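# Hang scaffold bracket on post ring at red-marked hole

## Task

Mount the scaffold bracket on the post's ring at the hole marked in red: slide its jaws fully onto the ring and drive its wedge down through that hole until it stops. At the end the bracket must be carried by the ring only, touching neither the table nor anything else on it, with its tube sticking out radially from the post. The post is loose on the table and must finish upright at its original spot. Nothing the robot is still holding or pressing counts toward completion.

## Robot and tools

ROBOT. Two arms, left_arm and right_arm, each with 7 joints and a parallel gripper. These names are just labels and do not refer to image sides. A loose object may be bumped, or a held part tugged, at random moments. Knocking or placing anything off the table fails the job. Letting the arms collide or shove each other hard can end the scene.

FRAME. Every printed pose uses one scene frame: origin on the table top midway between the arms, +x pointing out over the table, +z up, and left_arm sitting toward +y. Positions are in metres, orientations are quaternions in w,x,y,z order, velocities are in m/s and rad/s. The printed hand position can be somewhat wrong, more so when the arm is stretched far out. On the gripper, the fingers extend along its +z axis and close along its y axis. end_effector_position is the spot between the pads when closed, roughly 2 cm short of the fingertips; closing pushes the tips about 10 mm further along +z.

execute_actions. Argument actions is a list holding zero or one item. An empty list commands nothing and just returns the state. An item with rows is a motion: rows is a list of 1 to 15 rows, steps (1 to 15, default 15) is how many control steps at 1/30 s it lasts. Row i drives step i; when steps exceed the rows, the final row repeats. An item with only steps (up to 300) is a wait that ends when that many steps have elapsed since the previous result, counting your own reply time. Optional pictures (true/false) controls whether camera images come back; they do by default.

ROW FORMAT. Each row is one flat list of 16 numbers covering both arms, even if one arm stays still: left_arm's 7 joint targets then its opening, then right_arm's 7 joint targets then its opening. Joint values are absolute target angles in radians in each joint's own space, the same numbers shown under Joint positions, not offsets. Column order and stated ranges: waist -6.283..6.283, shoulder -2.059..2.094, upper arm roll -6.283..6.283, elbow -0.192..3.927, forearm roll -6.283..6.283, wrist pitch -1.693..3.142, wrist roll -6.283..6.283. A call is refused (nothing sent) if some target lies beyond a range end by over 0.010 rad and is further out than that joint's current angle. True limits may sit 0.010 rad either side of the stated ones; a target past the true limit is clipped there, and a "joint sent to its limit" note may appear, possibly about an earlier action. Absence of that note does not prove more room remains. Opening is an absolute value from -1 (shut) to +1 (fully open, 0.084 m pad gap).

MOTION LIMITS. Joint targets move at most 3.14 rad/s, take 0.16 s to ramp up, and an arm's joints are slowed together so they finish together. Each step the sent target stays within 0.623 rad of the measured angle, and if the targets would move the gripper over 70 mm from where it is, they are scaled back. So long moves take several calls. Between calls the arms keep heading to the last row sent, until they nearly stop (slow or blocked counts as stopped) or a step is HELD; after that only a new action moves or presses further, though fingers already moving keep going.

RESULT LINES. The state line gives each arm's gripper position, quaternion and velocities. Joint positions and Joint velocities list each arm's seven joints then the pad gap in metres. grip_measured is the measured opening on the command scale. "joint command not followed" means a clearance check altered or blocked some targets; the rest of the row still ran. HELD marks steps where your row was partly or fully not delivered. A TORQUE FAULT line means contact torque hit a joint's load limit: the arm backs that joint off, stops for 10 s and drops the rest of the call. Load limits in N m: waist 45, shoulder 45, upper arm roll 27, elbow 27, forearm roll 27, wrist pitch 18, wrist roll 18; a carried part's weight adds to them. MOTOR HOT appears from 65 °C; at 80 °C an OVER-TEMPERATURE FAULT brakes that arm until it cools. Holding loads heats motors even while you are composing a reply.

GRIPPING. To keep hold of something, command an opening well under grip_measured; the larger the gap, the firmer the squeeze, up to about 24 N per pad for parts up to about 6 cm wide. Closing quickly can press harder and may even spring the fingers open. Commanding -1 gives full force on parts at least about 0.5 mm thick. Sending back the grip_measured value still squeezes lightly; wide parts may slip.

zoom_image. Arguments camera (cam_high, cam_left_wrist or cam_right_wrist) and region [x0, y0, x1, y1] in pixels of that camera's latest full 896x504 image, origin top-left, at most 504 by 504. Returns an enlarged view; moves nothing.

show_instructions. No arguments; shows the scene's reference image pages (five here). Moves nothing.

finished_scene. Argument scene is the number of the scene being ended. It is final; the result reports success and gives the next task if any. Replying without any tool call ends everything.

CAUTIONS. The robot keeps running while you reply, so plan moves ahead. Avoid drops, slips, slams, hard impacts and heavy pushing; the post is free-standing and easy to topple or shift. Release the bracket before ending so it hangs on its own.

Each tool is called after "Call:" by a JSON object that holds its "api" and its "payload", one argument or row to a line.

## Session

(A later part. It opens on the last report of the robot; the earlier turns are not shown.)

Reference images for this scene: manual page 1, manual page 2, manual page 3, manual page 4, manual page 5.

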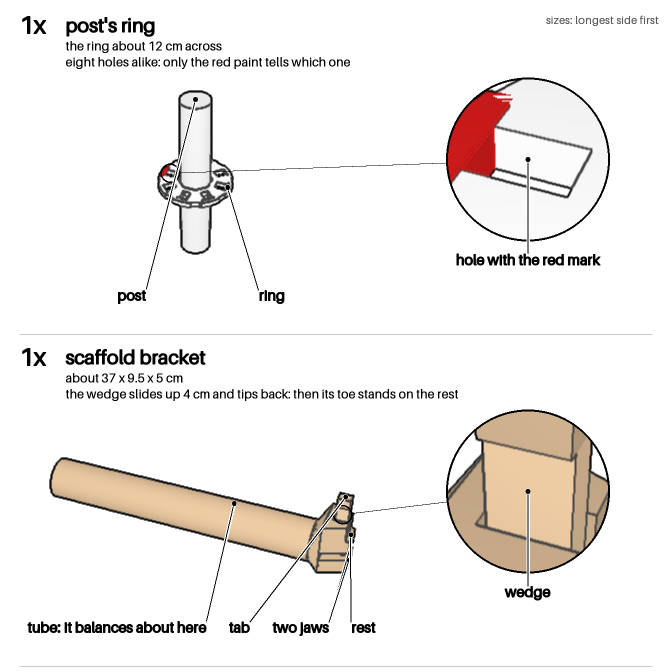

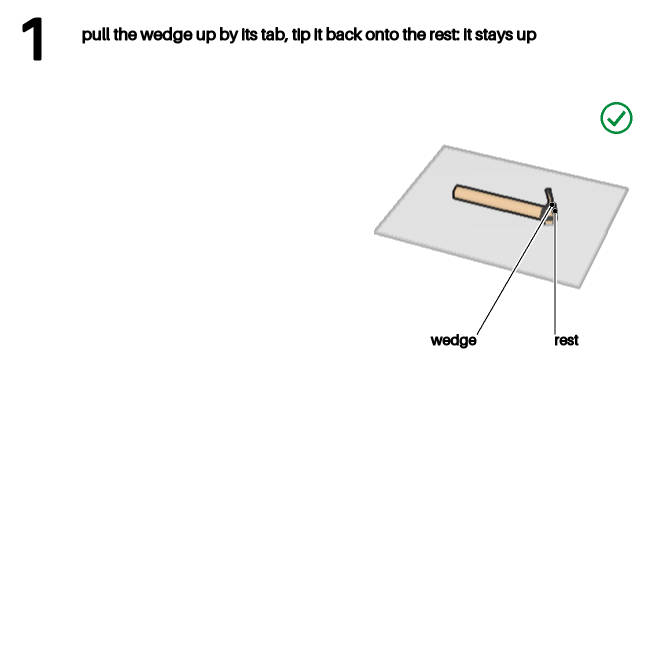

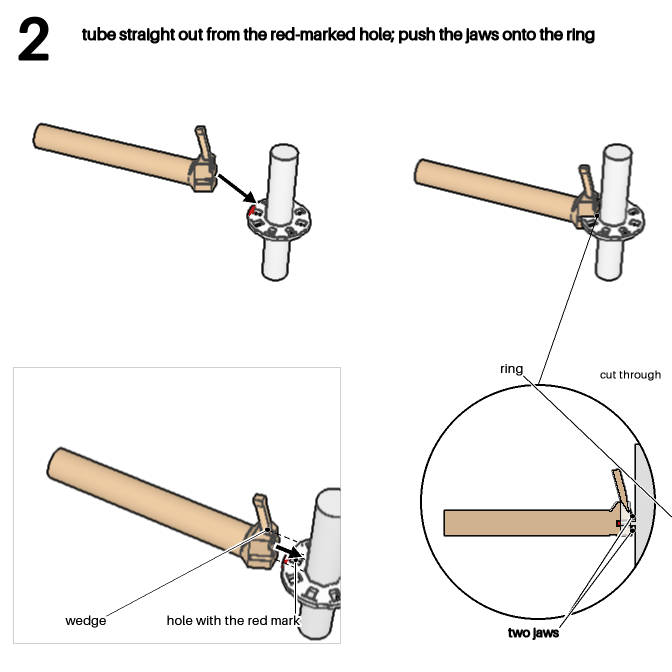

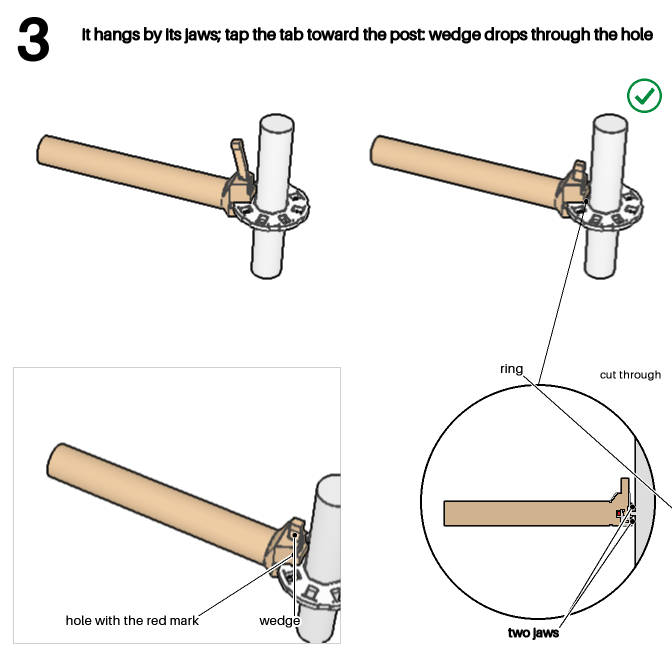

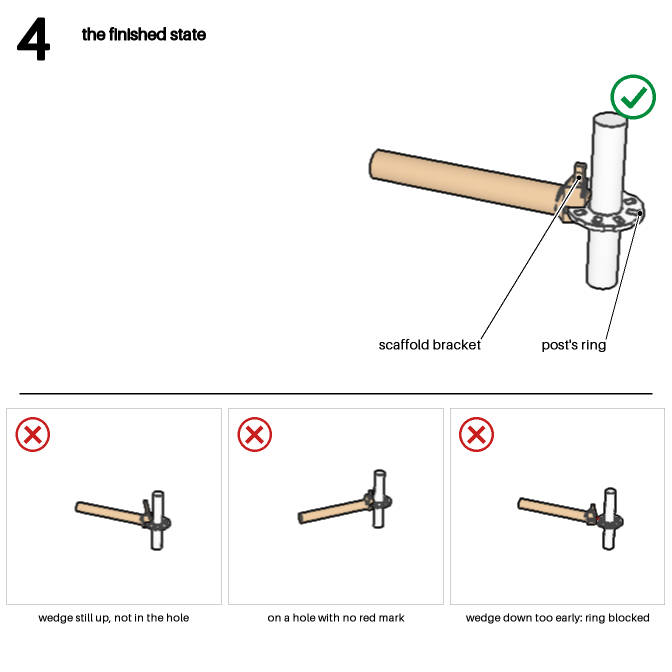

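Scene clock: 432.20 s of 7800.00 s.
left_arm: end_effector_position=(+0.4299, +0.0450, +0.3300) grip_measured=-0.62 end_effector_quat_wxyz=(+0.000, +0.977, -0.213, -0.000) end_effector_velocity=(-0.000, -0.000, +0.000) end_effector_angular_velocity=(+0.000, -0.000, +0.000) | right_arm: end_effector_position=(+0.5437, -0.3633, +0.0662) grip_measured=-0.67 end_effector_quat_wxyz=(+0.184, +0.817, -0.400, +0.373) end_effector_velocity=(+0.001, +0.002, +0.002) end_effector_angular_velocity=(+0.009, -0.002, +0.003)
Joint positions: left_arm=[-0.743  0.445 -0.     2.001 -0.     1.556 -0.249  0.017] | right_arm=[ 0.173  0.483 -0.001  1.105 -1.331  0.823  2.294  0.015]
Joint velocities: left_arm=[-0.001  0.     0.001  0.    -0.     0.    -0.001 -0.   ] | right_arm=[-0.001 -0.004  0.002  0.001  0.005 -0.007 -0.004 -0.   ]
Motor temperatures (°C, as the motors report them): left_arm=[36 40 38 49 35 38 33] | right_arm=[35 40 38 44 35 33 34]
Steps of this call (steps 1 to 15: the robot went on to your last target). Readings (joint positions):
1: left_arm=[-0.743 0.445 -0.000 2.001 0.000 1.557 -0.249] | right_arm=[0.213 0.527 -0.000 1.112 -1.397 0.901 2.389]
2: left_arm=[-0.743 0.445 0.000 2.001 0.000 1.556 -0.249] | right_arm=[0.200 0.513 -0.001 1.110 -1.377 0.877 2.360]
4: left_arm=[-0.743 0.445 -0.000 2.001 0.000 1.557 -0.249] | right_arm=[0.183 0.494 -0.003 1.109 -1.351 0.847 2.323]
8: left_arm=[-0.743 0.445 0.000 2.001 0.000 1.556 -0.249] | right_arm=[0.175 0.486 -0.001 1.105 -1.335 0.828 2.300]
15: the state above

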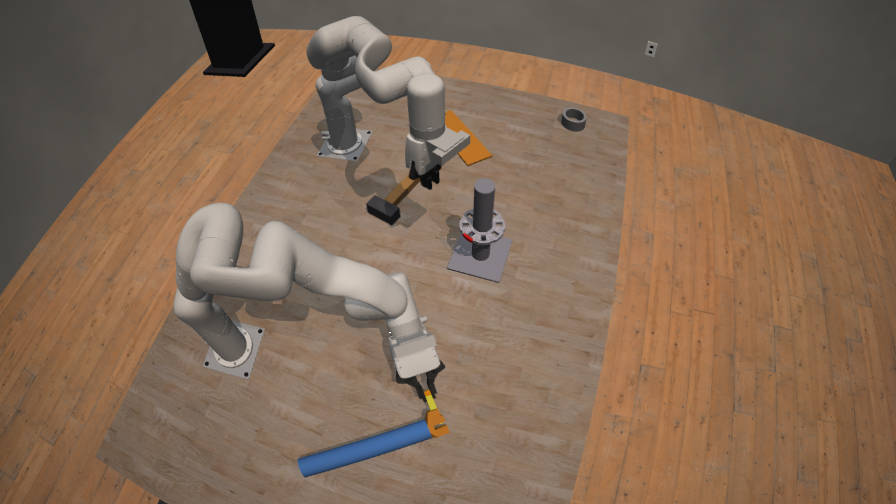

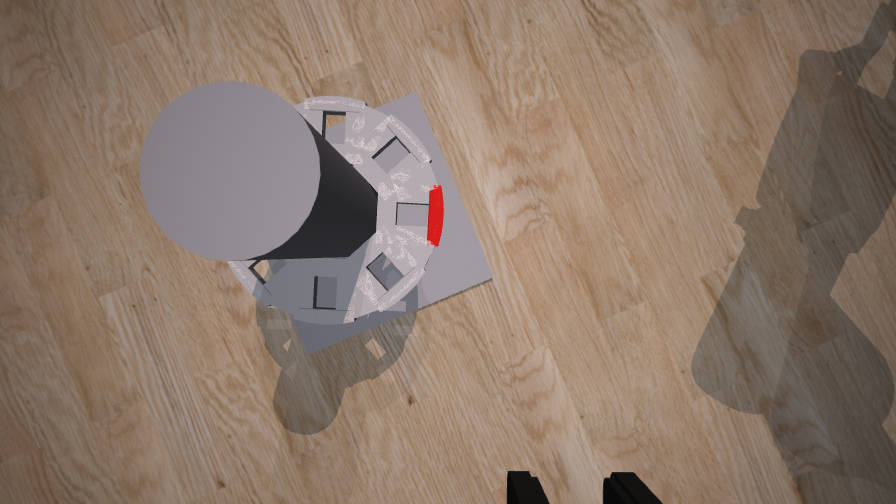

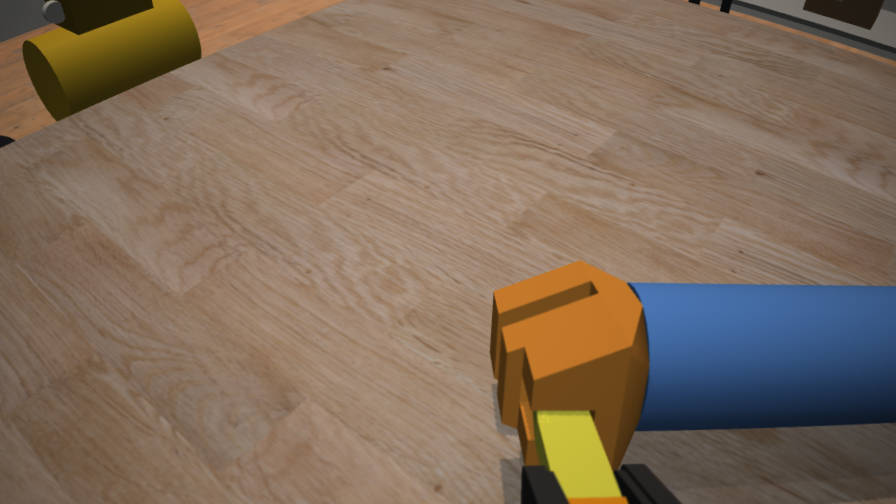

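Call:
{"api": "execute_actions", "payload": {
  "actions": [
    {"rows": [[-0.7427,0.4446,0,2.0011,0,1.5565,-0.249,-0.6, 0.1596,0.4736,0,1.109,-1.2918,0.8031,2.2476,-0.95],[-0.7427,0.4446,0,2.0011,0,1.5565,-0.249,-0.6, 0.1465,0.4649,0,1.1117,-1.2531,0.7844,2.2023,-0.95],[-0.7427,0.4446,0,2.0011,0,1.5565,-0.249,-0.6, 0.1334,0.4563,0,1.1144,-1.2143,0.7658,2.157,-0.95],[-0.7427,0.4446,0,2.0011,0,1.5565,-0.249,-0.6, 0.1202,0.4476,0,1.1172,-1.1755,0.7472,2.1118,-0.95],[-0.7427,0.4446,0,2.0011,0,1.5565,-0.249,-0.6, 0.1071,0.439,0,1.1199,-1.1367,0.7286,2.0665,-0.95],[-0.7427,0.4446,0,2.0011,0,1.5565,-0.249,-0.6, 0.094,0.4303,0,1.1226,-1.098,0.7099,2.0212,-0.95],[-0.7427,0.4446,0,2.0011,0,1.5565,-0.249,-0.6, 0.0809,0.4217,0,1.1253,-1.0592,0.6913,1.9759,-0.95],[-0.7427,0.4446,0,2.0011,0,1.5565,-0.249,-0.6, 0.0714,0.4196,0,1.1326,-1.0132,0.6872,1.9273,-0.95],[-0.7427,0.4446,0,2.0011,0,1.5565,-0.249,-0.6, 0.062,0.4175,0,1.14,-0.9673,0.6832,1.8788,-0.95],[-0.7427,0.4446,0,2.0011,0,1.5565,-0.249,-0.6, 0.0525,0.4153,0,1.1473,-0.9213,0.6791,1.8302,-0.95],[-0.7427,0.4446,0,2.0011,0,1.5565,-0.249,-0.6, 0.043,0.4132,0,1.1546,-0.8753,0.675,1.7817,-0.95],[-0.7427,0.4446,0,2.0011,0,1.5565,-0.249,-0.6, 0.0335,0.4111,0,1.1619,-0.8293,0.6709,1.7331,-0.95],[-0.7427,0.4446,0,2.0011,0,1.5565,-0.249,-0.6, 0.0241,0.409,0,1.1693,-0.7834,0.6669,1.6845,-0.95],[-0.7427,0.4446,0,2.0011,0,1.5565,-0.249,-0.6, 0.0146,0.4068,0,1.1766,-0.7374,0.6628,1.636,-0.95],[-0.7427,0.4446,0,2.0011,0,1.5565,-0.249,-0.6, 0.0051,0.4047,0,1.1839,-0.6914,0.6587,1.5874,-0.95]], "steps": 15}
  ],
  "pictures": false
}}

Call:
{"api": "execute_actions", "payload": {
  "actions": [
    {"rows": [[-0.7427,0.4446,0,2.0011,0,1.5565,-0.249,-0.6, -0.0031,0.4088,0,1.1995,-0.6464,0.6702,1.5416,-0.95],[-0.7427,0.4446,0,2.0011,0,1.5565,-0.249,-0.6, -0.0113,0.4128,0,1.2151,-0.6014,0.6817,1.4957,-0.95],[-0.7427,0.4446,0,2.0011,0,1.5565,-0.249,-0.6, -0.0195,0.4169,0,1.2307,-0.5563,0.6932,1.4499,-0.95],[-0.7427,0.4446,0,2.0011,0,1.5565,-0.249,-0.6, -0.0278,0.421,0,1.2464,-0.5113,0.7047,1.4041,-0.95],[-0.7427,0.4446,0,2.0011,0,1.5565,-0.249,-0.6, -0.036,0.425,0,1.262,-0.4663,0.7161,1.3582,-0.95],[-0.7427,0.4446,0,2.0011,0,1.5565,-0.249,-0.6, -0.0442,0.4291,0,1.2776,-0.4213,0.7276,1.3124,-0.95],[-0.7427,0.4446,0,2.0011,0,1.5565,-0.249,-0.6, -0.0524,0.4331,0,1.2932,-0.3762,0.7391,1.2665,-0.95],[-0.7427,0.4446,0,2.0011,0,1.5565,-0.249,-0.6, -0.0606,0.4372,0,1.3088,-0.3312,0.7506,1.2207,-0.95],[-0.7427,0.4446,0,2.0011,0,1.5565,-0.249,-0.6, -0.0712,0.45,0,1.3383,-0.2939,0.7785,1.1831,-0.95],[-0.7427,0.4446,0,2.0011,0,1.5565,-0.249,-0.6, -0.0817,0.4628,0,1.3679,-0.2567,0.8065,1.1454,-0.95],[-0.7427,0.4446,0,2.0011,0,1.5565,-0.249,-0.6, -0.0923,0.4756,0,1.3974,-0.2194,0.8344,1.1078,-0.95],[-0.7427,0.4446,0,2.0011,0,1.5565,-0.249,-0.6, -0.1029,0.4884,0,1.427,-0.1821,0.8624,1.0701,-0.95],[-0.7427,0.4446,0,2.0011,0,1.5565,-0.249,-0.6, -0.1135,0.5012,0,1.4565,-0.1448,0.8903,1.0325,-0.95],[-0.7427,0.4446,0,2.0011,0,1.5565,-0.249,-0.6, -0.124,0.514,0,1.4861,-0.1076,0.9183,0.9948,-0.95],[-0.7427,0.4446,0,2.0011,0,1.5565,-0.249,-0.6, -0.1346,0.5268,0,1.5156,-0.0703,0.9462,0.9572,-0.95]], "steps": 15}
  ],
  "pictures": false
}}

Call:
{"api": "execute_actions", "payload": {
  "actions": [
    {"rows": [[-0.7427,0.4446,0,2.0011,0,1.5565,-0.249,-0.6, -0.1422,0.5409,0,1.5428,-0.0544,0.9712,0.9421,-0.95],[-0.7427,0.4446,0,2.0011,0,1.5565,-0.249,-0.6, -0.1497,0.5549,0,1.57,-0.0384,0.9962,0.927,-0.95],[-0.7427,0.4446,0,2.0011,0,1.5565,-0.249,-0.6, -0.1573,0.569,0,1.5972,-0.0225,1.0212,0.9119,-0.95],[-0.7427,0.4446,0,2.0011,0,1.5565,-0.249,-0.6, -0.1648,0.583,0,1.6244,-0.0065,1.0462,0.8968,-0.95],[-0.7427,0.4446,0,2.0011,0,1.5565,-0.249,-0.6, -0.1724,0.5971,0,1.6517,0.0095,1.0712,0.8817,-0.95],[-0.7427,0.4446,0,2.0011,0,1.5565,-0.249,-0.6, -0.18,0.6111,0,1.6789,0.0254,1.0962,0.8666,-0.95],[-0.7427,0.4446,0,2.0011,0,1.5565,-0.249,-0.6, -0.1875,0.6252,0,1.7061,0.0414,1.1212,0.8515,-0.95],[-0.7427,0.4446,0,2.0011,0,1.5565,-0.249,-0.6, -0.1951,0.6392,0,1.7333,0.0573,1.1462,0.8364,-0.95],[-0.7427,0.4446,0,2.0011,0,1.5565,-0.249,-0.6, -0.2026,0.6533,0,1.7605,0.0733,1.1712,0.8213,-0.95],[-0.7427,0.4446,0,2.0011,0,1.5565,-0.249,-0.6, -0.2102,0.6673,0,1.7877,0.0892,1.1962,0.8062,-0.95]], "steps": 15}
  ],
  "pictures": false
}}

Call:
{"api": "execute_actions", "payload": {
  "actions": [
    {"steps": 10}
  ]
}}

Scene clock: 500.27 s of 7800.00 s.
left_arm: end_effector_position=(+0.4299, +0.0450, +0.3300) grip_measured=-0.62 end_effector_quat_wxyz=(+0.000, +0.977, -0.213, -0.000) end_effector_velocity=(+0.000, -0.000, +0.001) end_effector_angular_velocity=(-0.001, -0.001, +0.001) | right_arm: end_effector_position=(+0.5559, -0.3788, +0.0916) grip_measured=-0.66 end_effector_quat_wxyz=(+0.130, +0.861, -0.423, +0.249) end_effector_velocity=(+0.037, -0.049, +0.059) end_effector_angular_velocity=(+0.587, +0.439, -0.003)
Joint positions: left_arm=[-0.743  0.445 -0.     2.001 -0.     1.556 -0.249  0.017] | right_arm=[ 0.047  0.415  0.     1.155 -0.886  0.679  1.794  0.015]
Joint velocities: left_arm=[ 0.     0.     0.     0.002 -0.    -0.    -0.001 -0.   ] | right_arm=[-0.289 -0.074 -0.002  0.2    1.338 -0.152 -1.42   0.   ]
Motor temperatures (°C, as the motors report them): left_arm=[36 40 38 49 35 38 33] | right_arm=[35 40 38 47 35 33 34]
Steps of this call (steps 1 to 15: the robot went on to your last target; steps 16 to 90: nothing new was sent; then 64.57 s passed at rest; steps 91 to 105: all 15 steps of this action). Readings (joint positions):
91: left_arm=[-0.743 0.445 -0.000 2.001 0.000 1.556 -0.249] | right_arm=[0.173 0.482 0.000 1.106 -1.330 0.822 2.293]
92: left_arm=[-0.743 0.445 -0.000 2.001 0.000 1.556 -0.249] | right_arm=[0.172 0.482 0.000 1.106 -1.327 0.820 2.288]
94: left_arm=[-0.743 0.445 0.000 2.001 0.000 1.556 -0.249] | right_arm=[0.162 0.475 0.002 1.108 -1.296 0.804 2.251]
98: left_arm=[-0.743 0.445 -0.000 2.001 0.000 1.557 -0.249] | right_arm=[0.120 0.447 0.001 1.119 -1.174 0.746 2.110]
105: the state above

Scene clock: 500.77 s of 7800.00 s.
left_arm: end_effector_position=(+0.4299, +0.0450, +0.3300) grip_measured=-0.62 end_effector_quat_wxyz=(+0.000, +0.977, -0.213, -0.000) end_effector_velocity=(+0.001, +0.001, +0.000) end_effector_angular_velocity=(-0.001, +0.000, +0.001) | right_arm: end_effector_position=(+0.5803, -0.4106, +0.1167) grip_measured=-0.66 end_effector_quat_wxyz=(+0.049, +0.892, -0.441, +0.083) end_effector_velocity=(+0.056, -0.069, +0.035) end_effector_angular_velocity=(+0.686, +0.511, -0.001)
Joint positions: left_arm=[-0.743  0.445  0.     2.001  0.     1.557 -0.249  0.017] | right_arm=[-0.091  0.477  0.001  1.399 -0.227  0.837  1.116  0.015]
Joint velocities: left_arm=[ 0.002 -0.    -0.     0.    -0.001  0.     0.001 -0.   ] | right_arm=[-0.311  0.362  0.     0.842  1.169  0.779 -1.178 -0.   ]
Motor temperatures (°C, as the motors report them): left_arm=[36 40 38 49 35 38 33] | right_arm=[35 40 38 47 35 33 34]
Steps of this call (steps 1 to 15: all 15 steps of this action). Readings (joint positions):
1: left_arm=[-0.743 0.445 -0.000 2.001 -0.000 1.556 -0.249] | right_arm=[0.037 0.412 0.000 1.162 -0.841 0.674 1.747]
2: left_arm=[-0.743 0.445 -0.000 2.001 0.000 1.556 -0.249] | right_arm=[0.027 0.410 0.000 1.169 -0.796 0.671 1.699]
4: left_arm=[-0.743 0.445 0.000 2.001 0.000 1.556 -0.249] | right_arm=[0.009 0.410 -0.000 1.189 -0.705 0.672 1.604]
8: left_arm=[-0.743 0.445 0.000 2.001 0.000 1.557 -0.249] | right_arm=[-0.025 0.421 0.001 1.244 -0.524 0.705 1.417]
15: the state above

Scene clock: 501.27 s of 7800.00 s.
left_arm: end_effector_position=(+0.4299, +0.0450, +0.3300) grip_measured=-0.62 end_effector_quat_wxyz=(+0.000, +0.977, -0.213, -0.000) end_effector_velocity=(+0.000, +0.000, +0.000) end_effector_angular_velocity=(-0.000, +0.000, -0.001) | right_arm: end_effector_position=(+0.6003, -0.4358, +0.1287) grip_measured=-0.67 end_effector_quat_wxyz=(-0.021, +0.896, -0.441, -0.045) end_effector_velocity=(+0.002, +0.000, +0.006) end_effector_angular_velocity=(+0.122, +0.081, +0.034)
Joint positions: left_arm=[-0.743  0.445 -0.     2.001  0.     1.557 -0.249  0.017] | right_arm=[-0.207  0.659 -0.001  1.772  0.079  1.181  0.816  0.015]
Joint velocities: left_arm=[ 0.    -0.     0.    -0.    -0.     0.     0.001 -0.   ] | right_arm=[-0.045  0.09   0.006  0.178  0.11   0.186 -0.11   0.   ]
Motor temperatures (°C, as the motors report them): left_arm=[36 40 38 49 35 38 33] | right_arm=[35 40 38 47 35 33 34]
Steps of this call (steps 1 to 15: all 15 steps of this action). Readings (joint positions):
1: left_arm=[-0.743 0.445 0.000 2.001 -0.000 1.556 -0.249] | right_arm=[-0.102 0.489 0.001 1.428 -0.188 0.863 1.077]
2: left_arm=[-0.743 0.445 -0.000 2.001 -0.000 1.556 -0.249] | right_arm=[-0.112 0.502 0.001 1.457 -0.152 0.891 1.040]
4: left_arm=[-0.743 0.445 -0.000 2.001 -0.000 1.556 -0.249] | right_arm=[-0.132 0.529 -0.000 1.516 -0.092 0.945 0.981]
8: left_arm=[-0.743 0.445 0.000 2.001 0.000 1.556 -0.249] | right_arm=[-0.165 0.586 -0.000 1.628 -0.009 1.049 0.900]
15: the state above

Scene clock: 501.60 s of 7800.00 s.
left_arm: end_effector_position=(+0.4299, +0.0450, +0.3300) grip_measured=-0.62 end_effector_quat_wxyz=(+0.000, +0.977, -0.213, -0.000) end_effector_velocity=(+0.000, +0.000, -0.000) end_effector_angular_velocity=(+0.000, -0.000, +0.001) | right_arm: end_effector_position=(+0.6006, -0.4358, +0.1294) grip_measured=-0.67 end_effector_quat_wxyz=(-0.024, +0.897, -0.439, -0.050) end_effector_velocity=(+0.000, +0.001, -0.000) end_effector_angular_velocity=(+0.006, +0.001, +0.003)
Joint positions: left_arm=[-0.743  0.445  0.     2.001  0.     1.557 -0.249  0.017] | right_arm=[-0.21   0.667 -0.001  1.787  0.088  1.196  0.807  0.015]
Joint velocities: left_arm=[ 0.001  0.    -0.    -0.     0.    -0.    -0.001 -0.   ] | right_arm=[-0.001  0.003  0.001  0.005  0.005  0.004 -0.005  0.   ]
Motor temperatures (°C, as the motors report them): left_arm=[36 40 38 49 35 38 33] | right_arm=[35 40 38 47 35 33 34]
Steps of this call (steps 1 to 10: the robot went on to your last target). Readings (joint positions):
1: left_arm=[-0.743 0.445 -0.000 2.001 -0.000 1.556 -0.249] | right_arm=[-0.208 0.662 -0.001 1.776 0.082 1.186 0.813]
2: left_arm=[-0.743 0.445 0.000 2.001 -0.000 1.556 -0.249] | right_arm=[-0.208 0.663 -0.001 1.780 0.084 1.189 0.811]
4: left_arm=[-0.743 0.445 0.000 2.001 0.000 1.556 -0.249] | right_arm=[-0.209 0.665 -0.001 1.783 0.086 1.193 0.809]
8: left_arm=[-0.743 0.445 0.000 2.001 -0.000 1.556 -0.249] | right_arm=[-0.210 0.667 -0.001 1.786 0.088 1.196 0.807]
10: the state above

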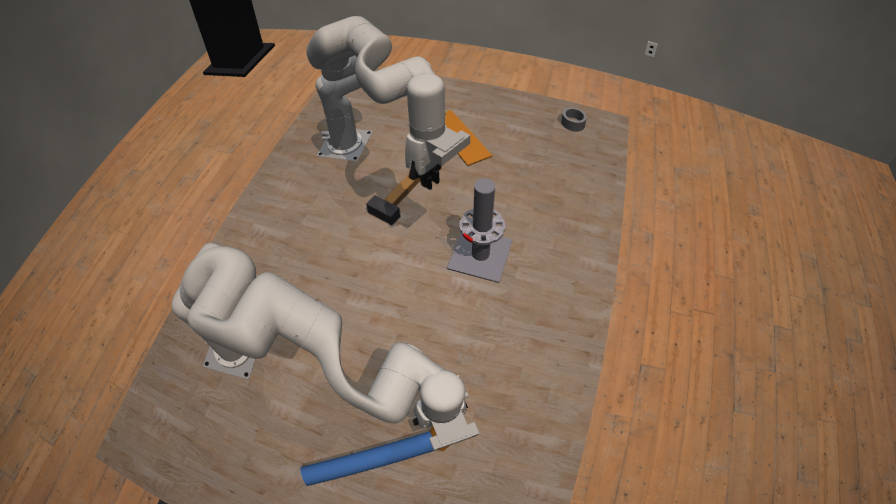

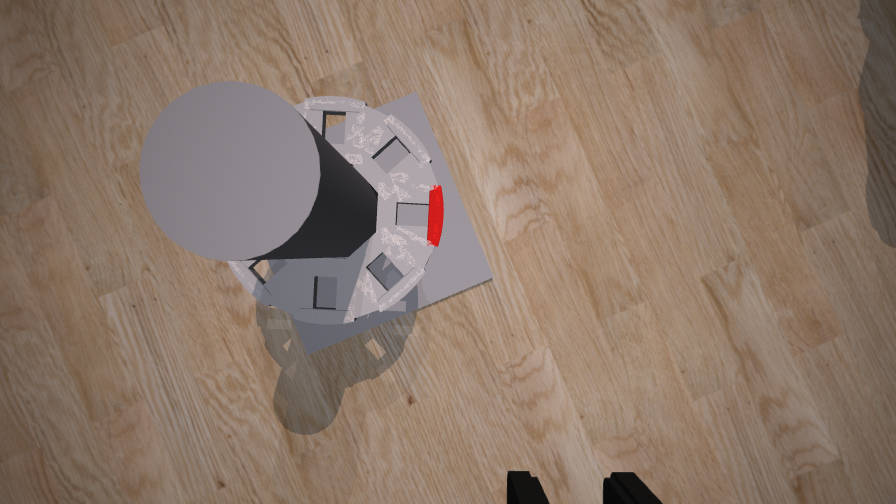

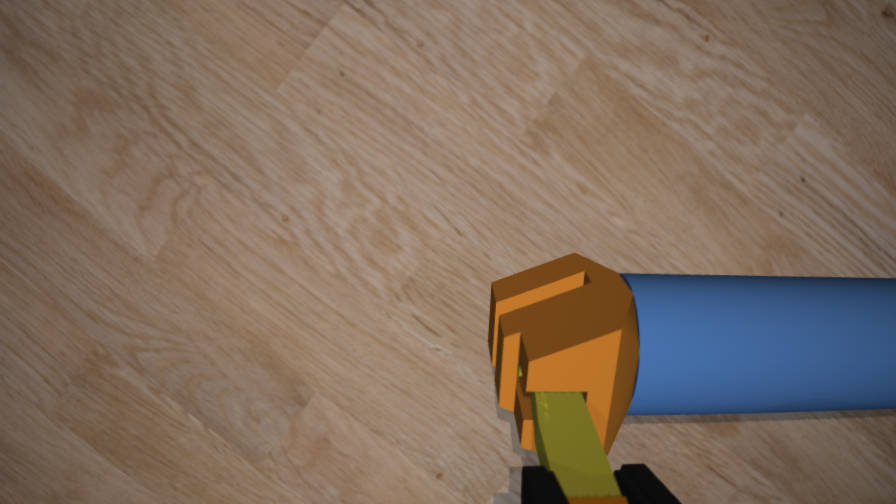

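Call:
{"api": "execute_actions", "payload": {
  "actions": [
    {"rows": [[-0.7427,0.4446,0,2.0011,0,1.5565,-0.249,-0.6, -0.2142,0.6802,0,1.8103,0.0948,1.213,0.8025,-0.95],[-0.7427,0.4446,0,2.0011,0,1.5565,-0.249,-0.6, -0.2198,0.6982,0,1.842,0.1027,1.2366,0.7973,-0.95],[-0.7427,0.4446,0,2.0011,0,1.5565,-0.249,-0.6, -0.2263,0.7187,0,1.8782,0.1118,1.2636,0.7913,-0.95],[-0.7427,0.4446,0,2.0011,0,1.5565,-0.249,-0.6, -0.2335,0.7419,0,1.9189,0.1219,1.2939,0.7846,-0.95],[-0.7427,0.4446,0,2.0011,0,1.5565,-0.249,-0.6, -0.2407,0.765,0,1.9597,0.1321,1.3242,0.7779,-0.95],[-0.7427,0.4446,0,2.0011,0,1.5565,-0.249,-0.6, -0.2479,0.7881,0,2.0004,0.1422,1.3545,0.7712,-0.95],[-0.7427,0.4446,0,2.0011,0,1.5565,-0.249,-0.6, -0.2552,0.8113,0,2.0411,0.1524,1.3849,0.7645,-0.95],[-0.7427,0.4446,0,2.0011,0,1.5565,-0.249,-0.6, -0.2624,0.8344,0,2.0818,0.1625,1.4152,0.7578,-0.95],[-0.7427,0.4446,0,2.0011,0,1.5565,-0.249,-0.6, -0.2688,0.855,0,2.118,0.1715,1.4421,0.7519,-0.95],[-0.7427,0.4446,0,2.0011,0,1.5565,-0.249,-0.6, -0.2752,0.8756,0,2.1542,0.1806,1.4691,0.7459,-0.95],[-0.7427,0.4446,0,2.0011,0,1.5565,-0.249,-0.6, -0.2809,0.8935,0,2.1859,0.1885,1.4927,0.7407,-0.95],[-0.7427,0.4446,0,2.0011,0,1.5565,-0.249,-0.6, -0.2849,0.9064,0,2.2085,0.1941,1.5095,0.737,-0.95],[-0.7427,0.4446,0,2.0011,0,1.5565,-0.249,-0.6, -0.2881,0.9167,0,2.2266,0.1986,1.523,0.734,-0.95],[-0.7427,0.4446,0,2.0011,0,1.5565,-0.249,-0.6, -0.2897,0.9218,0,2.2357,0.2009,1.5297,0.7325,-0.95],[-0.7427,0.4446,0,2.0011,0,1.5565,-0.249,-0.6, -0.2905,0.9244,0,2.2402,0.202,1.5331,0.7318,-0.95]], "steps": 15}
  ],
  "pictures": false
}}

Call:
{"api": "execute_actions", "payload": {
  "actions": [
    {"rows": [[-0.7427,0.4446,0,2.0011,0,1.5565,-0.249,-0.6, -0.2905,0.9244,0,2.2402,0.202,1.5331,0.7318,-0.95],[-0.7427,0.4446,0,2.0011,0,1.5565,-0.249,-0.6, -0.2905,0.9244,0,2.2402,0.202,1.5331,0.7318,-0.95],[-0.7427,0.4446,0,2.0011,0,1.5565,-0.249,-0.6, -0.2907,0.9241,0,2.2443,0.202,1.5374,0.7326,-0.95],[-0.7427,0.4446,0,2.0011,0,1.5565,-0.249,-0.6, -0.2908,0.9239,0,2.2484,0.2019,1.5417,0.7334,-0.95],[-0.7427,0.4446,0,2.0011,0,1.5565,-0.249,-0.6, -0.291,0.9237,0,2.2526,0.2019,1.5459,0.7341,-0.95],[-0.7427,0.4446,0,2.0011,0,1.5565,-0.249,-0.6, -0.2911,0.9234,0,2.2567,0.2018,1.5502,0.7349,-0.95],[-0.7427,0.4446,0,2.0011,0,1.5565,-0.249,-0.6, -0.2913,0.9232,0,2.2608,0.2018,1.5545,0.7357,-0.95]], "steps": 15}
  ]
}}

Scene clock: 534.77 s of 7800.00 s.
left_arm: end_effector_position=(+0.4299, +0.0450, +0.3300) grip_measured=-0.62 end_effector_quat_wxyz=(+0.000, +0.977, -0.213, -0.000) end_effector_velocity=(-0.000, -0.000, -0.000) end_effector_angular_velocity=(+0.001, +0.000, -0.001) | right_arm: end_effector_position=(+0.6174, -0.4532, +0.1324) grip_measured=-0.67 end_effector_quat_wxyz=(-0.058, +0.889, -0.437, -0.120) end_effector_velocity=(+0.015, -0.028, +0.006) end_effector_angular_velocity=(+0.259, +0.153, +0.032)
Joint positions: left_arm=[-0.743  0.445 -0.     2.001  0.     1.556 -0.249  0.017] | right_arm=[-0.279  0.887  0.001  2.173  0.186  1.481  0.743  0.015]
Joint velocities: left_arm=[-0.001  0.     0.    -0.     0.     0.     0.001  0.   ] | right_arm=[-0.131  0.427  0.005  0.751  0.189  0.542 -0.121  0.   ]
Motor temperatures (°C, as the motors report them): left_arm=[36 40 38 49 35 38 33] | right_arm=[35 41 38 48 35 33 34]
Steps of this call (steps 1 to 30: the robot went on to your last target; steps 31 to 90: nothing new was sent; then 29.67 s passed at rest; steps 91 to 105: all 15 steps of this action). Readings (joint positions):
91: left_arm=[-0.743 0.445 -0.000 2.001 -0.000 1.556 -0.249] | right_arm=[-0.210 0.667 0.000 1.788 0.089 1.196 0.806]
92: left_arm=[-0.743 0.445 0.000 2.001 0.000 1.556 -0.249] | right_arm=[-0.211 0.669 0.000 1.792 0.090 1.200 0.805]
94: left_arm=[-0.743 0.445 -0.000 2.001 -0.000 1.556 -0.249] | right_arm=[-0.215 0.684 0.000 1.817 0.096 1.220 0.801]
98: left_arm=[-0.743 0.445 -0.000 2.001 -0.000 1.557 -0.249] | right_arm=[-0.236 0.749 -0.000 1.930 0.125 1.304 0.782]
105: the state above

Scene clock: 535.27 s of 7800.00 s.
left_arm: end_effector_position=(+0.4299, +0.0450, +0.3300) grip_measured=-0.62 end_effector_quat_wxyz=(+0.000, +0.977, -0.213, -0.000) end_effector_velocity=(+0.000, +0.001, -0.001) end_effector_angular_velocity=(+0.001, +0.002, +0.001) | right_arm: end_effector_position=(+0.6166, -0.4561, +0.1393) grip_measured=-0.67 end_effector_quat_wxyz=(-0.064, +0.888, -0.435, -0.134) end_effector_velocity=(+0.000, -0.002, +0.002) end_effector_angular_velocity=(-0.000, +0.000, -0.003)
Joint positions: left_arm=[-0.743  0.445 -0.     2.001  0.     1.556 -0.249  0.017] | right_arm=[-0.291  0.924  0.     2.258  0.201  1.554  0.736  0.015]
Joint velocities: left_arm=[ 0.001  0.    -0.    -0.002  0.     0.     0.    -0.   ] | right_arm=[-0.003  0.003 -0.002  0.011  0.001  0.007  0.001 -0.   ]
Motor temperatures (°C, as the motors report them): left_arm=[36 40 38 49 35 38 33] | right_arm=[35 41 38 48 35 33 34]
Steps of this call (steps 1 to 15: all 15 steps of this action). Readings (joint positions):
1: left_arm=[-0.743 0.445 0.000 2.001 -0.000 1.556 -0.249] | right_arm=[-0.282 0.899 0.001 2.195 0.191 1.497 0.740]
2: left_arm=[-0.743 0.445 0.000 2.001 -0.000 1.556 -0.249] | right_arm=[-0.285 0.908 0.001 2.210 0.195 1.508 0.737]
4: left_arm=[-0.743 0.445 -0.000 2.001 0.000 1.557 -0.249] | right_arm=[-0.288 0.917 0.001 2.227 0.199 1.522 0.735]
8: left_arm=[-0.743 0.445 -0.000 2.001 -0.000 1.556 -0.249] | right_arm=[-0.290 0.921 0.001 2.250 0.201 1.542 0.735]
15: the state above

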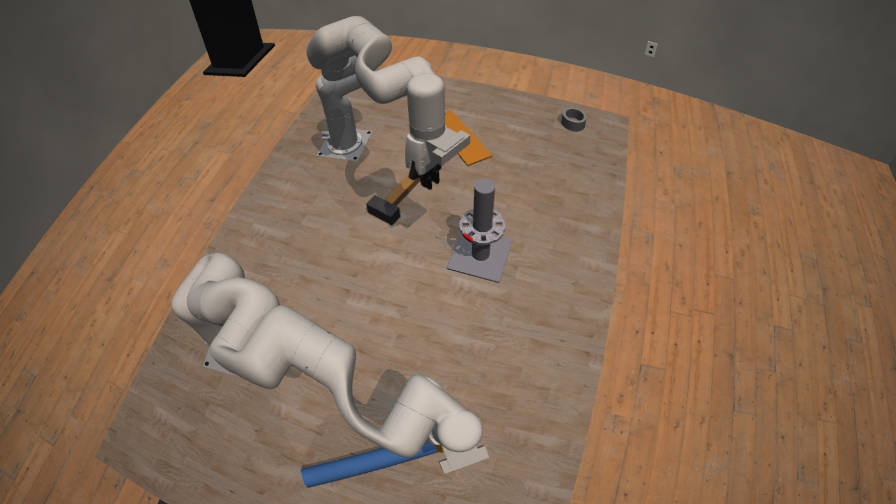

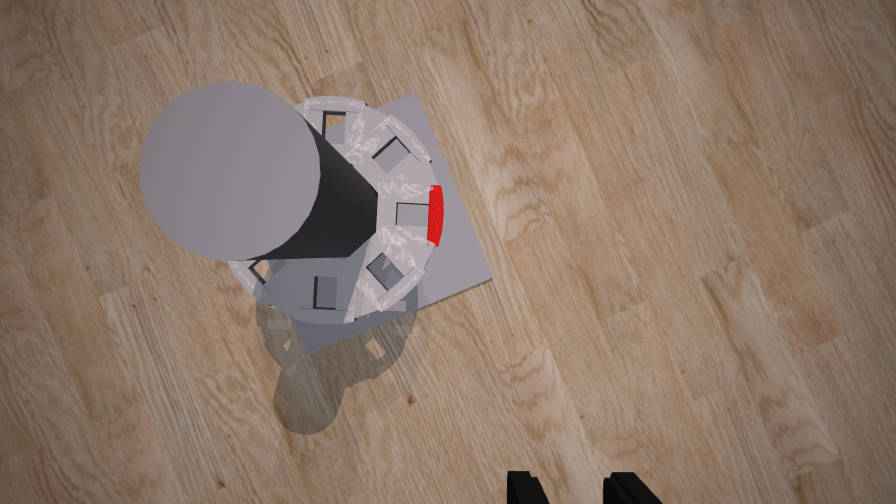

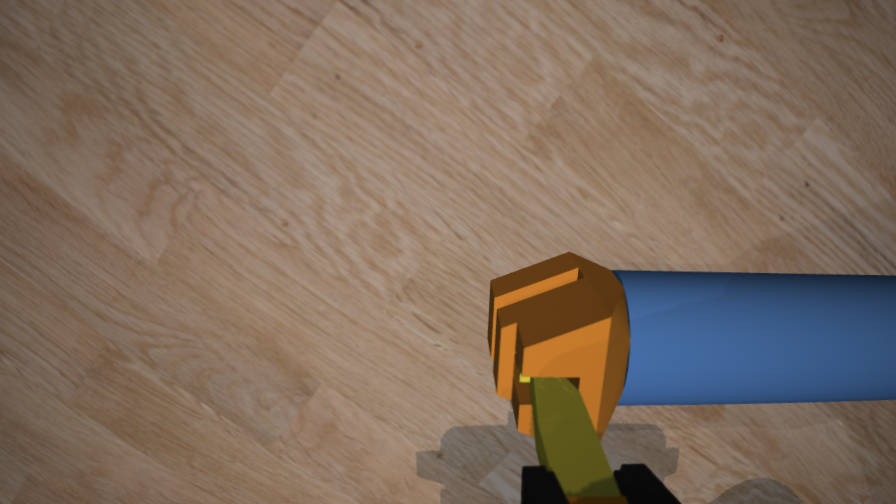

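Call:
{"api": "zoom_image", "payload": {
  "camera": "cam_right_wrist",
  "region": [470, 240, 690, 504]
}}

Region (470, 240, 690, 504) of cam_right_wrist's 896x504 image, scaled by 1.909, with more detail than that image has.

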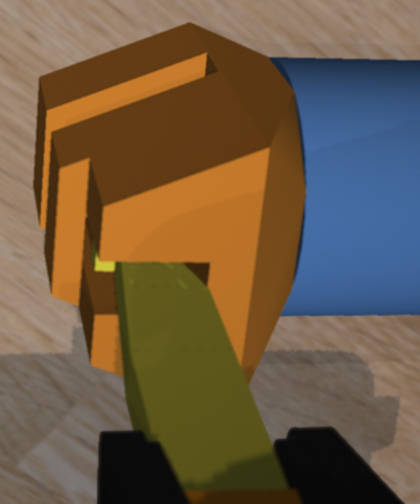

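Call:
{"api": "execute_actions", "payload": {
  "actions": [
    {"rows": [[-0.7427,0.4446,0,2.0011,0,1.5565,-0.249,-0.6, -0.293,0.916,0,2.2474,0.2061,1.5453,0.7304,-0.95],[-0.7427,0.4446,0,2.0011,0,1.5565,-0.249,-0.6, -0.2957,0.9044,0,2.226,0.2131,1.5306,0.7219,-0.95],[-0.7427,0.4446,0,2.0011,0,1.5565,-0.249,-0.6, -0.299,0.8899,0,2.1992,0.2217,1.5122,0.7112,-0.95],[-0.7427,0.4446,0,2.0011,0,1.5565,-0.249,-0.6, -0.3027,0.874,0,2.1697,0.2313,1.4919,0.6995,-0.95],[-0.7427,0.4446,0,2.0011,0,1.5565,-0.249,-0.6, -0.3064,0.8581,0,2.1402,0.2408,1.4717,0.6878,-0.95],[-0.7427,0.4446,0,2.0011,0,1.5565,-0.249,-0.6, -0.3101,0.8422,0,2.1108,0.2504,1.4514,0.6761,-0.95],[-0.7427,0.4446,0,2.0011,0,1.5565,-0.249,-0.6, -0.3137,0.8263,0,2.0813,0.2599,1.4312,0.6643,-0.95],[-0.7427,0.4446,0,2.0011,0,1.5565,-0.249,-0.6, -0.3174,0.8103,0,2.0518,0.2694,1.4109,0.6526,-0.95],[-0.7427,0.4446,0,2.0011,0,1.5565,-0.249,-0.6, -0.3211,0.7944,0,2.0224,0.279,1.3907,0.6409,-0.95],[-0.7427,0.4446,0,2.0011,0,1.5565,-0.249,-0.6, -0.3248,0.7785,0,1.9929,0.2885,1.3704,0.6292,-0.95],[-0.7427,0.4446,0,2.0011,0,1.5565,-0.249,-0.6, -0.3288,0.767,0,1.9704,0.301,1.3539,0.6143,-0.95],[-0.7427,0.4446,0,2.0011,0,1.5565,-0.249,-0.6, -0.3329,0.7555,0,1.9479,0.3134,1.3373,0.5995,-0.95],[-0.7427,0.4446,0,2.0011,0,1.5565,-0.249,-0.6, -0.3369,0.7439,0,1.9254,0.3259,1.3208,0.5846,-0.95],[-0.7427,0.4446,0,2.0011,0,1.5565,-0.249,-0.6, -0.341,0.7324,0,1.9029,0.3384,1.3042,0.5698,-0.95],[-0.7427,0.4446,0,2.0011,0,1.5565,-0.249,-0.6, -0.345,0.7209,0,1.8805,0.3508,1.2877,0.5549,-0.95]], "steps": 15}
  ],
  "pictures": false
}}

Call:
{"api": "execute_actions", "payload": {
  "actions": [
    {"rows": [[-0.7427,0.4446,0,2.0011,0,1.5565,-0.249,-0.6, -0.3487,0.7103,0,1.8598,0.3623,1.2725,0.5413,-0.95],[-0.7427,0.4446,0,2.0011,0,1.5565,-0.249,-0.6, -0.3521,0.7007,0,1.8411,0.3727,1.2587,0.5289,-0.95],[-0.7427,0.4446,0,2.0011,0,1.5565,-0.249,-0.6, -0.3551,0.6921,0,1.8242,0.382,1.2463,0.5178,-0.95],[-0.7427,0.4446,0,2.0011,0,1.5565,-0.249,-0.6, -0.3572,0.6863,0,1.813,0.3882,1.238,0.5104,-0.95],[-0.7427,0.4446,0,2.0011,0,1.5565,-0.249,-0.6, -0.3585,0.6825,0,1.8055,0.3924,1.2325,0.5054,-0.95]], "steps": 15}
  ]
}}

Call:
{"api": "zoom_image", "payload": {
  "camera": "cam_right_wrist",
  "region": [440, 220, 720, 504]
}}

Scene clock: 605.17 s of 7800.00 s.
left_arm: end_effector_position=(+0.4299, +0.0450, +0.3300) grip_measured=-0.62 end_effector_quat_wxyz=(+0.000, +0.977, -0.213, -0.000) end_effector_velocity=(+0.000, +0.000, +0.000) end_effector_angular_velocity=(-0.001, -0.001, +0.001) | right_arm: end_effector_position=(+0.6110, -0.4616, +0.1408) grip_measured=-0.67 end_effector_quat_wxyz=(-0.127, +0.891, -0.423, -0.103) end_effector_velocity=(-0.021, -0.011, -0.006) end_effector_angular_velocity=(+0.280, -0.334, +0.012)
Joint positions: left_arm=[-0.743  0.445 -0.     2.001 -0.     1.557 -0.249  0.017] | right_arm=[-0.33   0.766 -0.     1.969  0.305  1.353  0.609  0.015]
Joint velocities: left_arm=[ 0.001 -0.    -0.     0.001 -0.    -0.    -0.    -0.   ] | right_arm=[-0.118 -0.377  0.004 -0.73   0.358 -0.528 -0.427 -0.   ]
Motor temperatures (°C, as the motors report them): left_arm=[36 41 38 49 35 38 33] | right_arm=[35 43 38 51 35 33 34]
Steps of this call (steps 1 to 15: the robot went on to your last target; steps 16 to 90: nothing new was sent; then 66.40 s passed at rest; steps 91 to 105: all 15 steps of this action). Readings (joint positions):
91: left_arm=[-0.743 0.445 -0.000 2.001 0.000 1.556 -0.249] | right_arm=[-0.291 0.923 0.000 2.261 0.202 1.554 0.736]
92: left_arm=[-0.743 0.445 0.000 2.001 0.000 1.556 -0.249] | right_arm=[-0.292 0.922 0.000 2.258 0.203 1.552 0.734]
94: left_arm=[-0.743 0.445 0.000 2.001 -0.000 1.556 -0.249] | right_arm=[-0.294 0.912 0.000 2.239 0.209 1.540 0.727]
98: left_arm=[-0.743 0.445 -0.000 2.001 -0.000 1.556 -0.249] | right_arm=[-0.304 0.867 -0.000 2.155 0.235 1.483 0.694]
105: the state above

Scene clock: 605.67 s of 7800.00 s.
left_arm: end_effector_position=(+0.4299, +0.0450, +0.3300) grip_measured=-0.62 end_effector_quat_wxyz=(+0.000, +0.977, -0.213, -0.000) end_effector_velocity=(-0.000, -0.000, +0.000) end_effector_angular_velocity=(-0.001, -0.001, -0.000) | right_arm: end_effector_position=(+0.6052, -0.4651, +0.1390) grip_measured=-0.67 end_effector_quat_wxyz=(-0.170, +0.890, -0.415, -0.079) end_effector_velocity=(-0.001, -0.001, -0.000) end_effector_angular_velocity=(+0.005, -0.007, -0.002)
Joint positions: left_arm=[-0.743  0.445  0.     2.001  0.     1.557 -0.249  0.017] | right_arm=[-0.358  0.684  0.001  1.807  0.392  1.233  0.506  0.015]
Joint velocities: left_arm=[-0.001  0.     0.     0.001 -0.     0.    -0.    -0.   ] | right_arm=[-0.003 -0.007 -0.    -0.014  0.008 -0.01  -0.008 -0.   ]
Motor temperatures (°C, as the motors report them): left_arm=[36 41 38 49 35 38 33] | right_arm=[35 43 38 51 35 33 34]
Steps of this call (steps 1 to 15: all 15 steps of this action). Readings (joint positions):
1: left_arm=[-0.743 0.445 0.000 2.001 -0.000 1.556 -0.249] | right_arm=[-0.334 0.754 -0.000 1.945 0.318 1.335 0.595]
2: left_arm=[-0.743 0.445 -0.000 2.001 0.000 1.557 -0.249] | right_arm=[-0.338 0.742 -0.000 1.922 0.330 1.318 0.580]
4: left_arm=[-0.743 0.445 0.000 2.001 0.000 1.556 -0.249] | right_arm=[-0.346 0.720 -0.000 1.878 0.353 1.286 0.552]
8: left_arm=[-0.743 0.445 -0.000 2.001 -0.000 1.556 -0.249] | right_arm=[-0.356 0.691 0.000 1.823 0.383 1.245 0.517]
15: the state above

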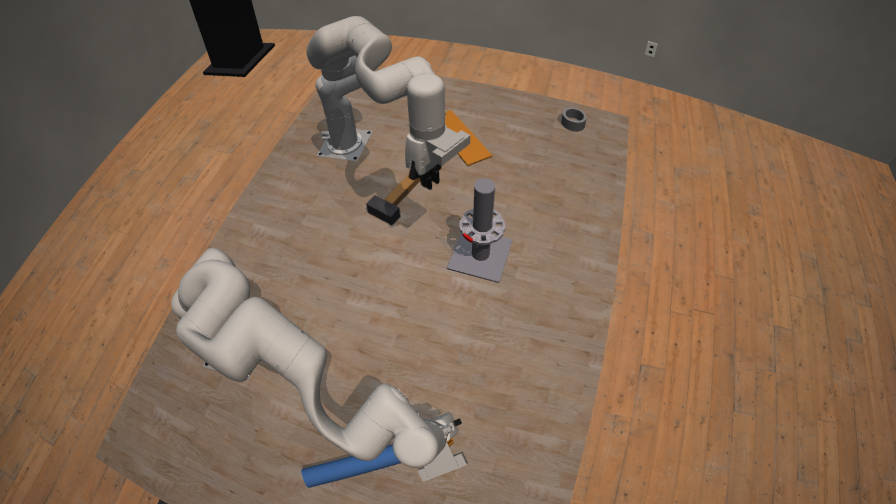

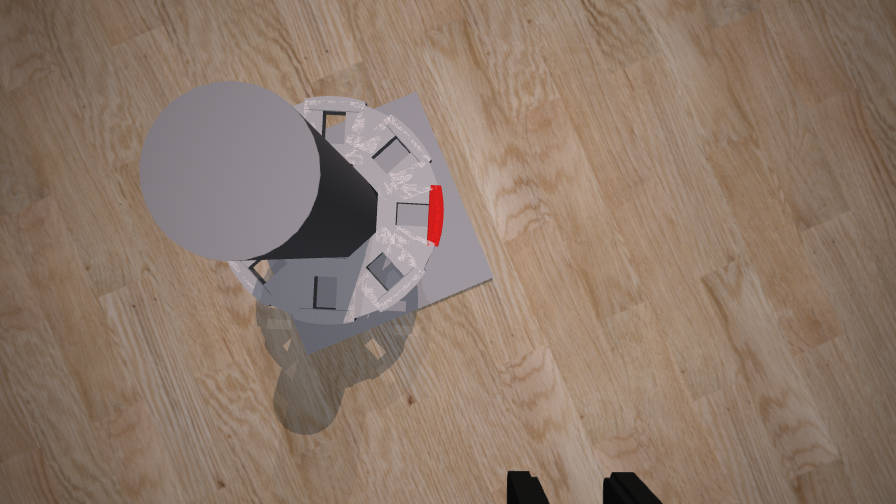

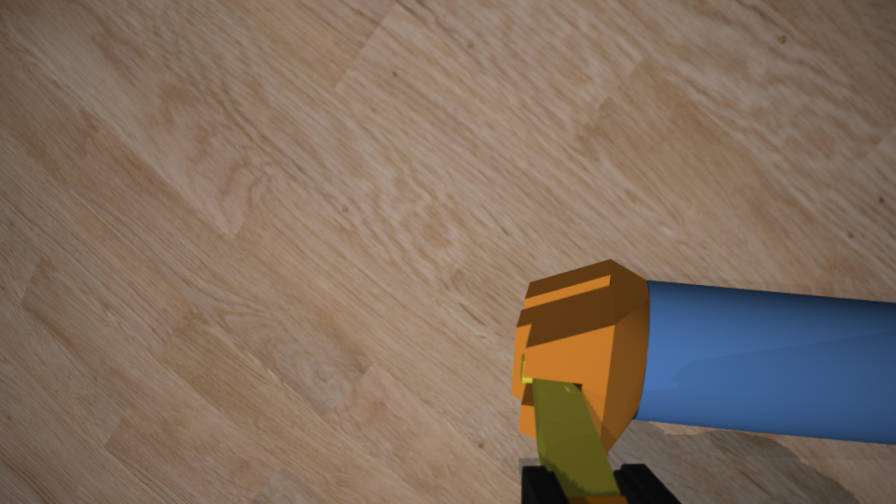

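Region (440, 220, 720, 504) of cam_right_wrist's 896x504 image, scaled by 1.775, with more detail than that image has; it fills the left 497 columns of this view, and the rest is white.

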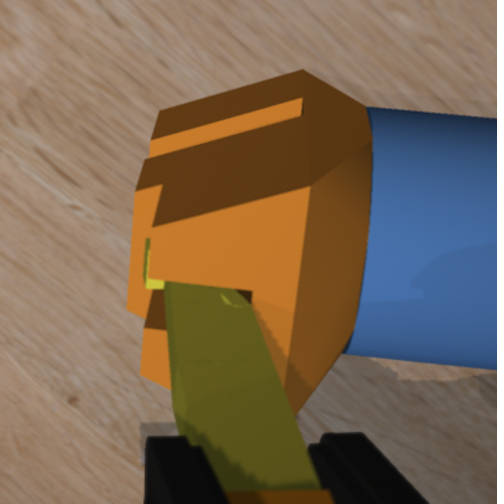

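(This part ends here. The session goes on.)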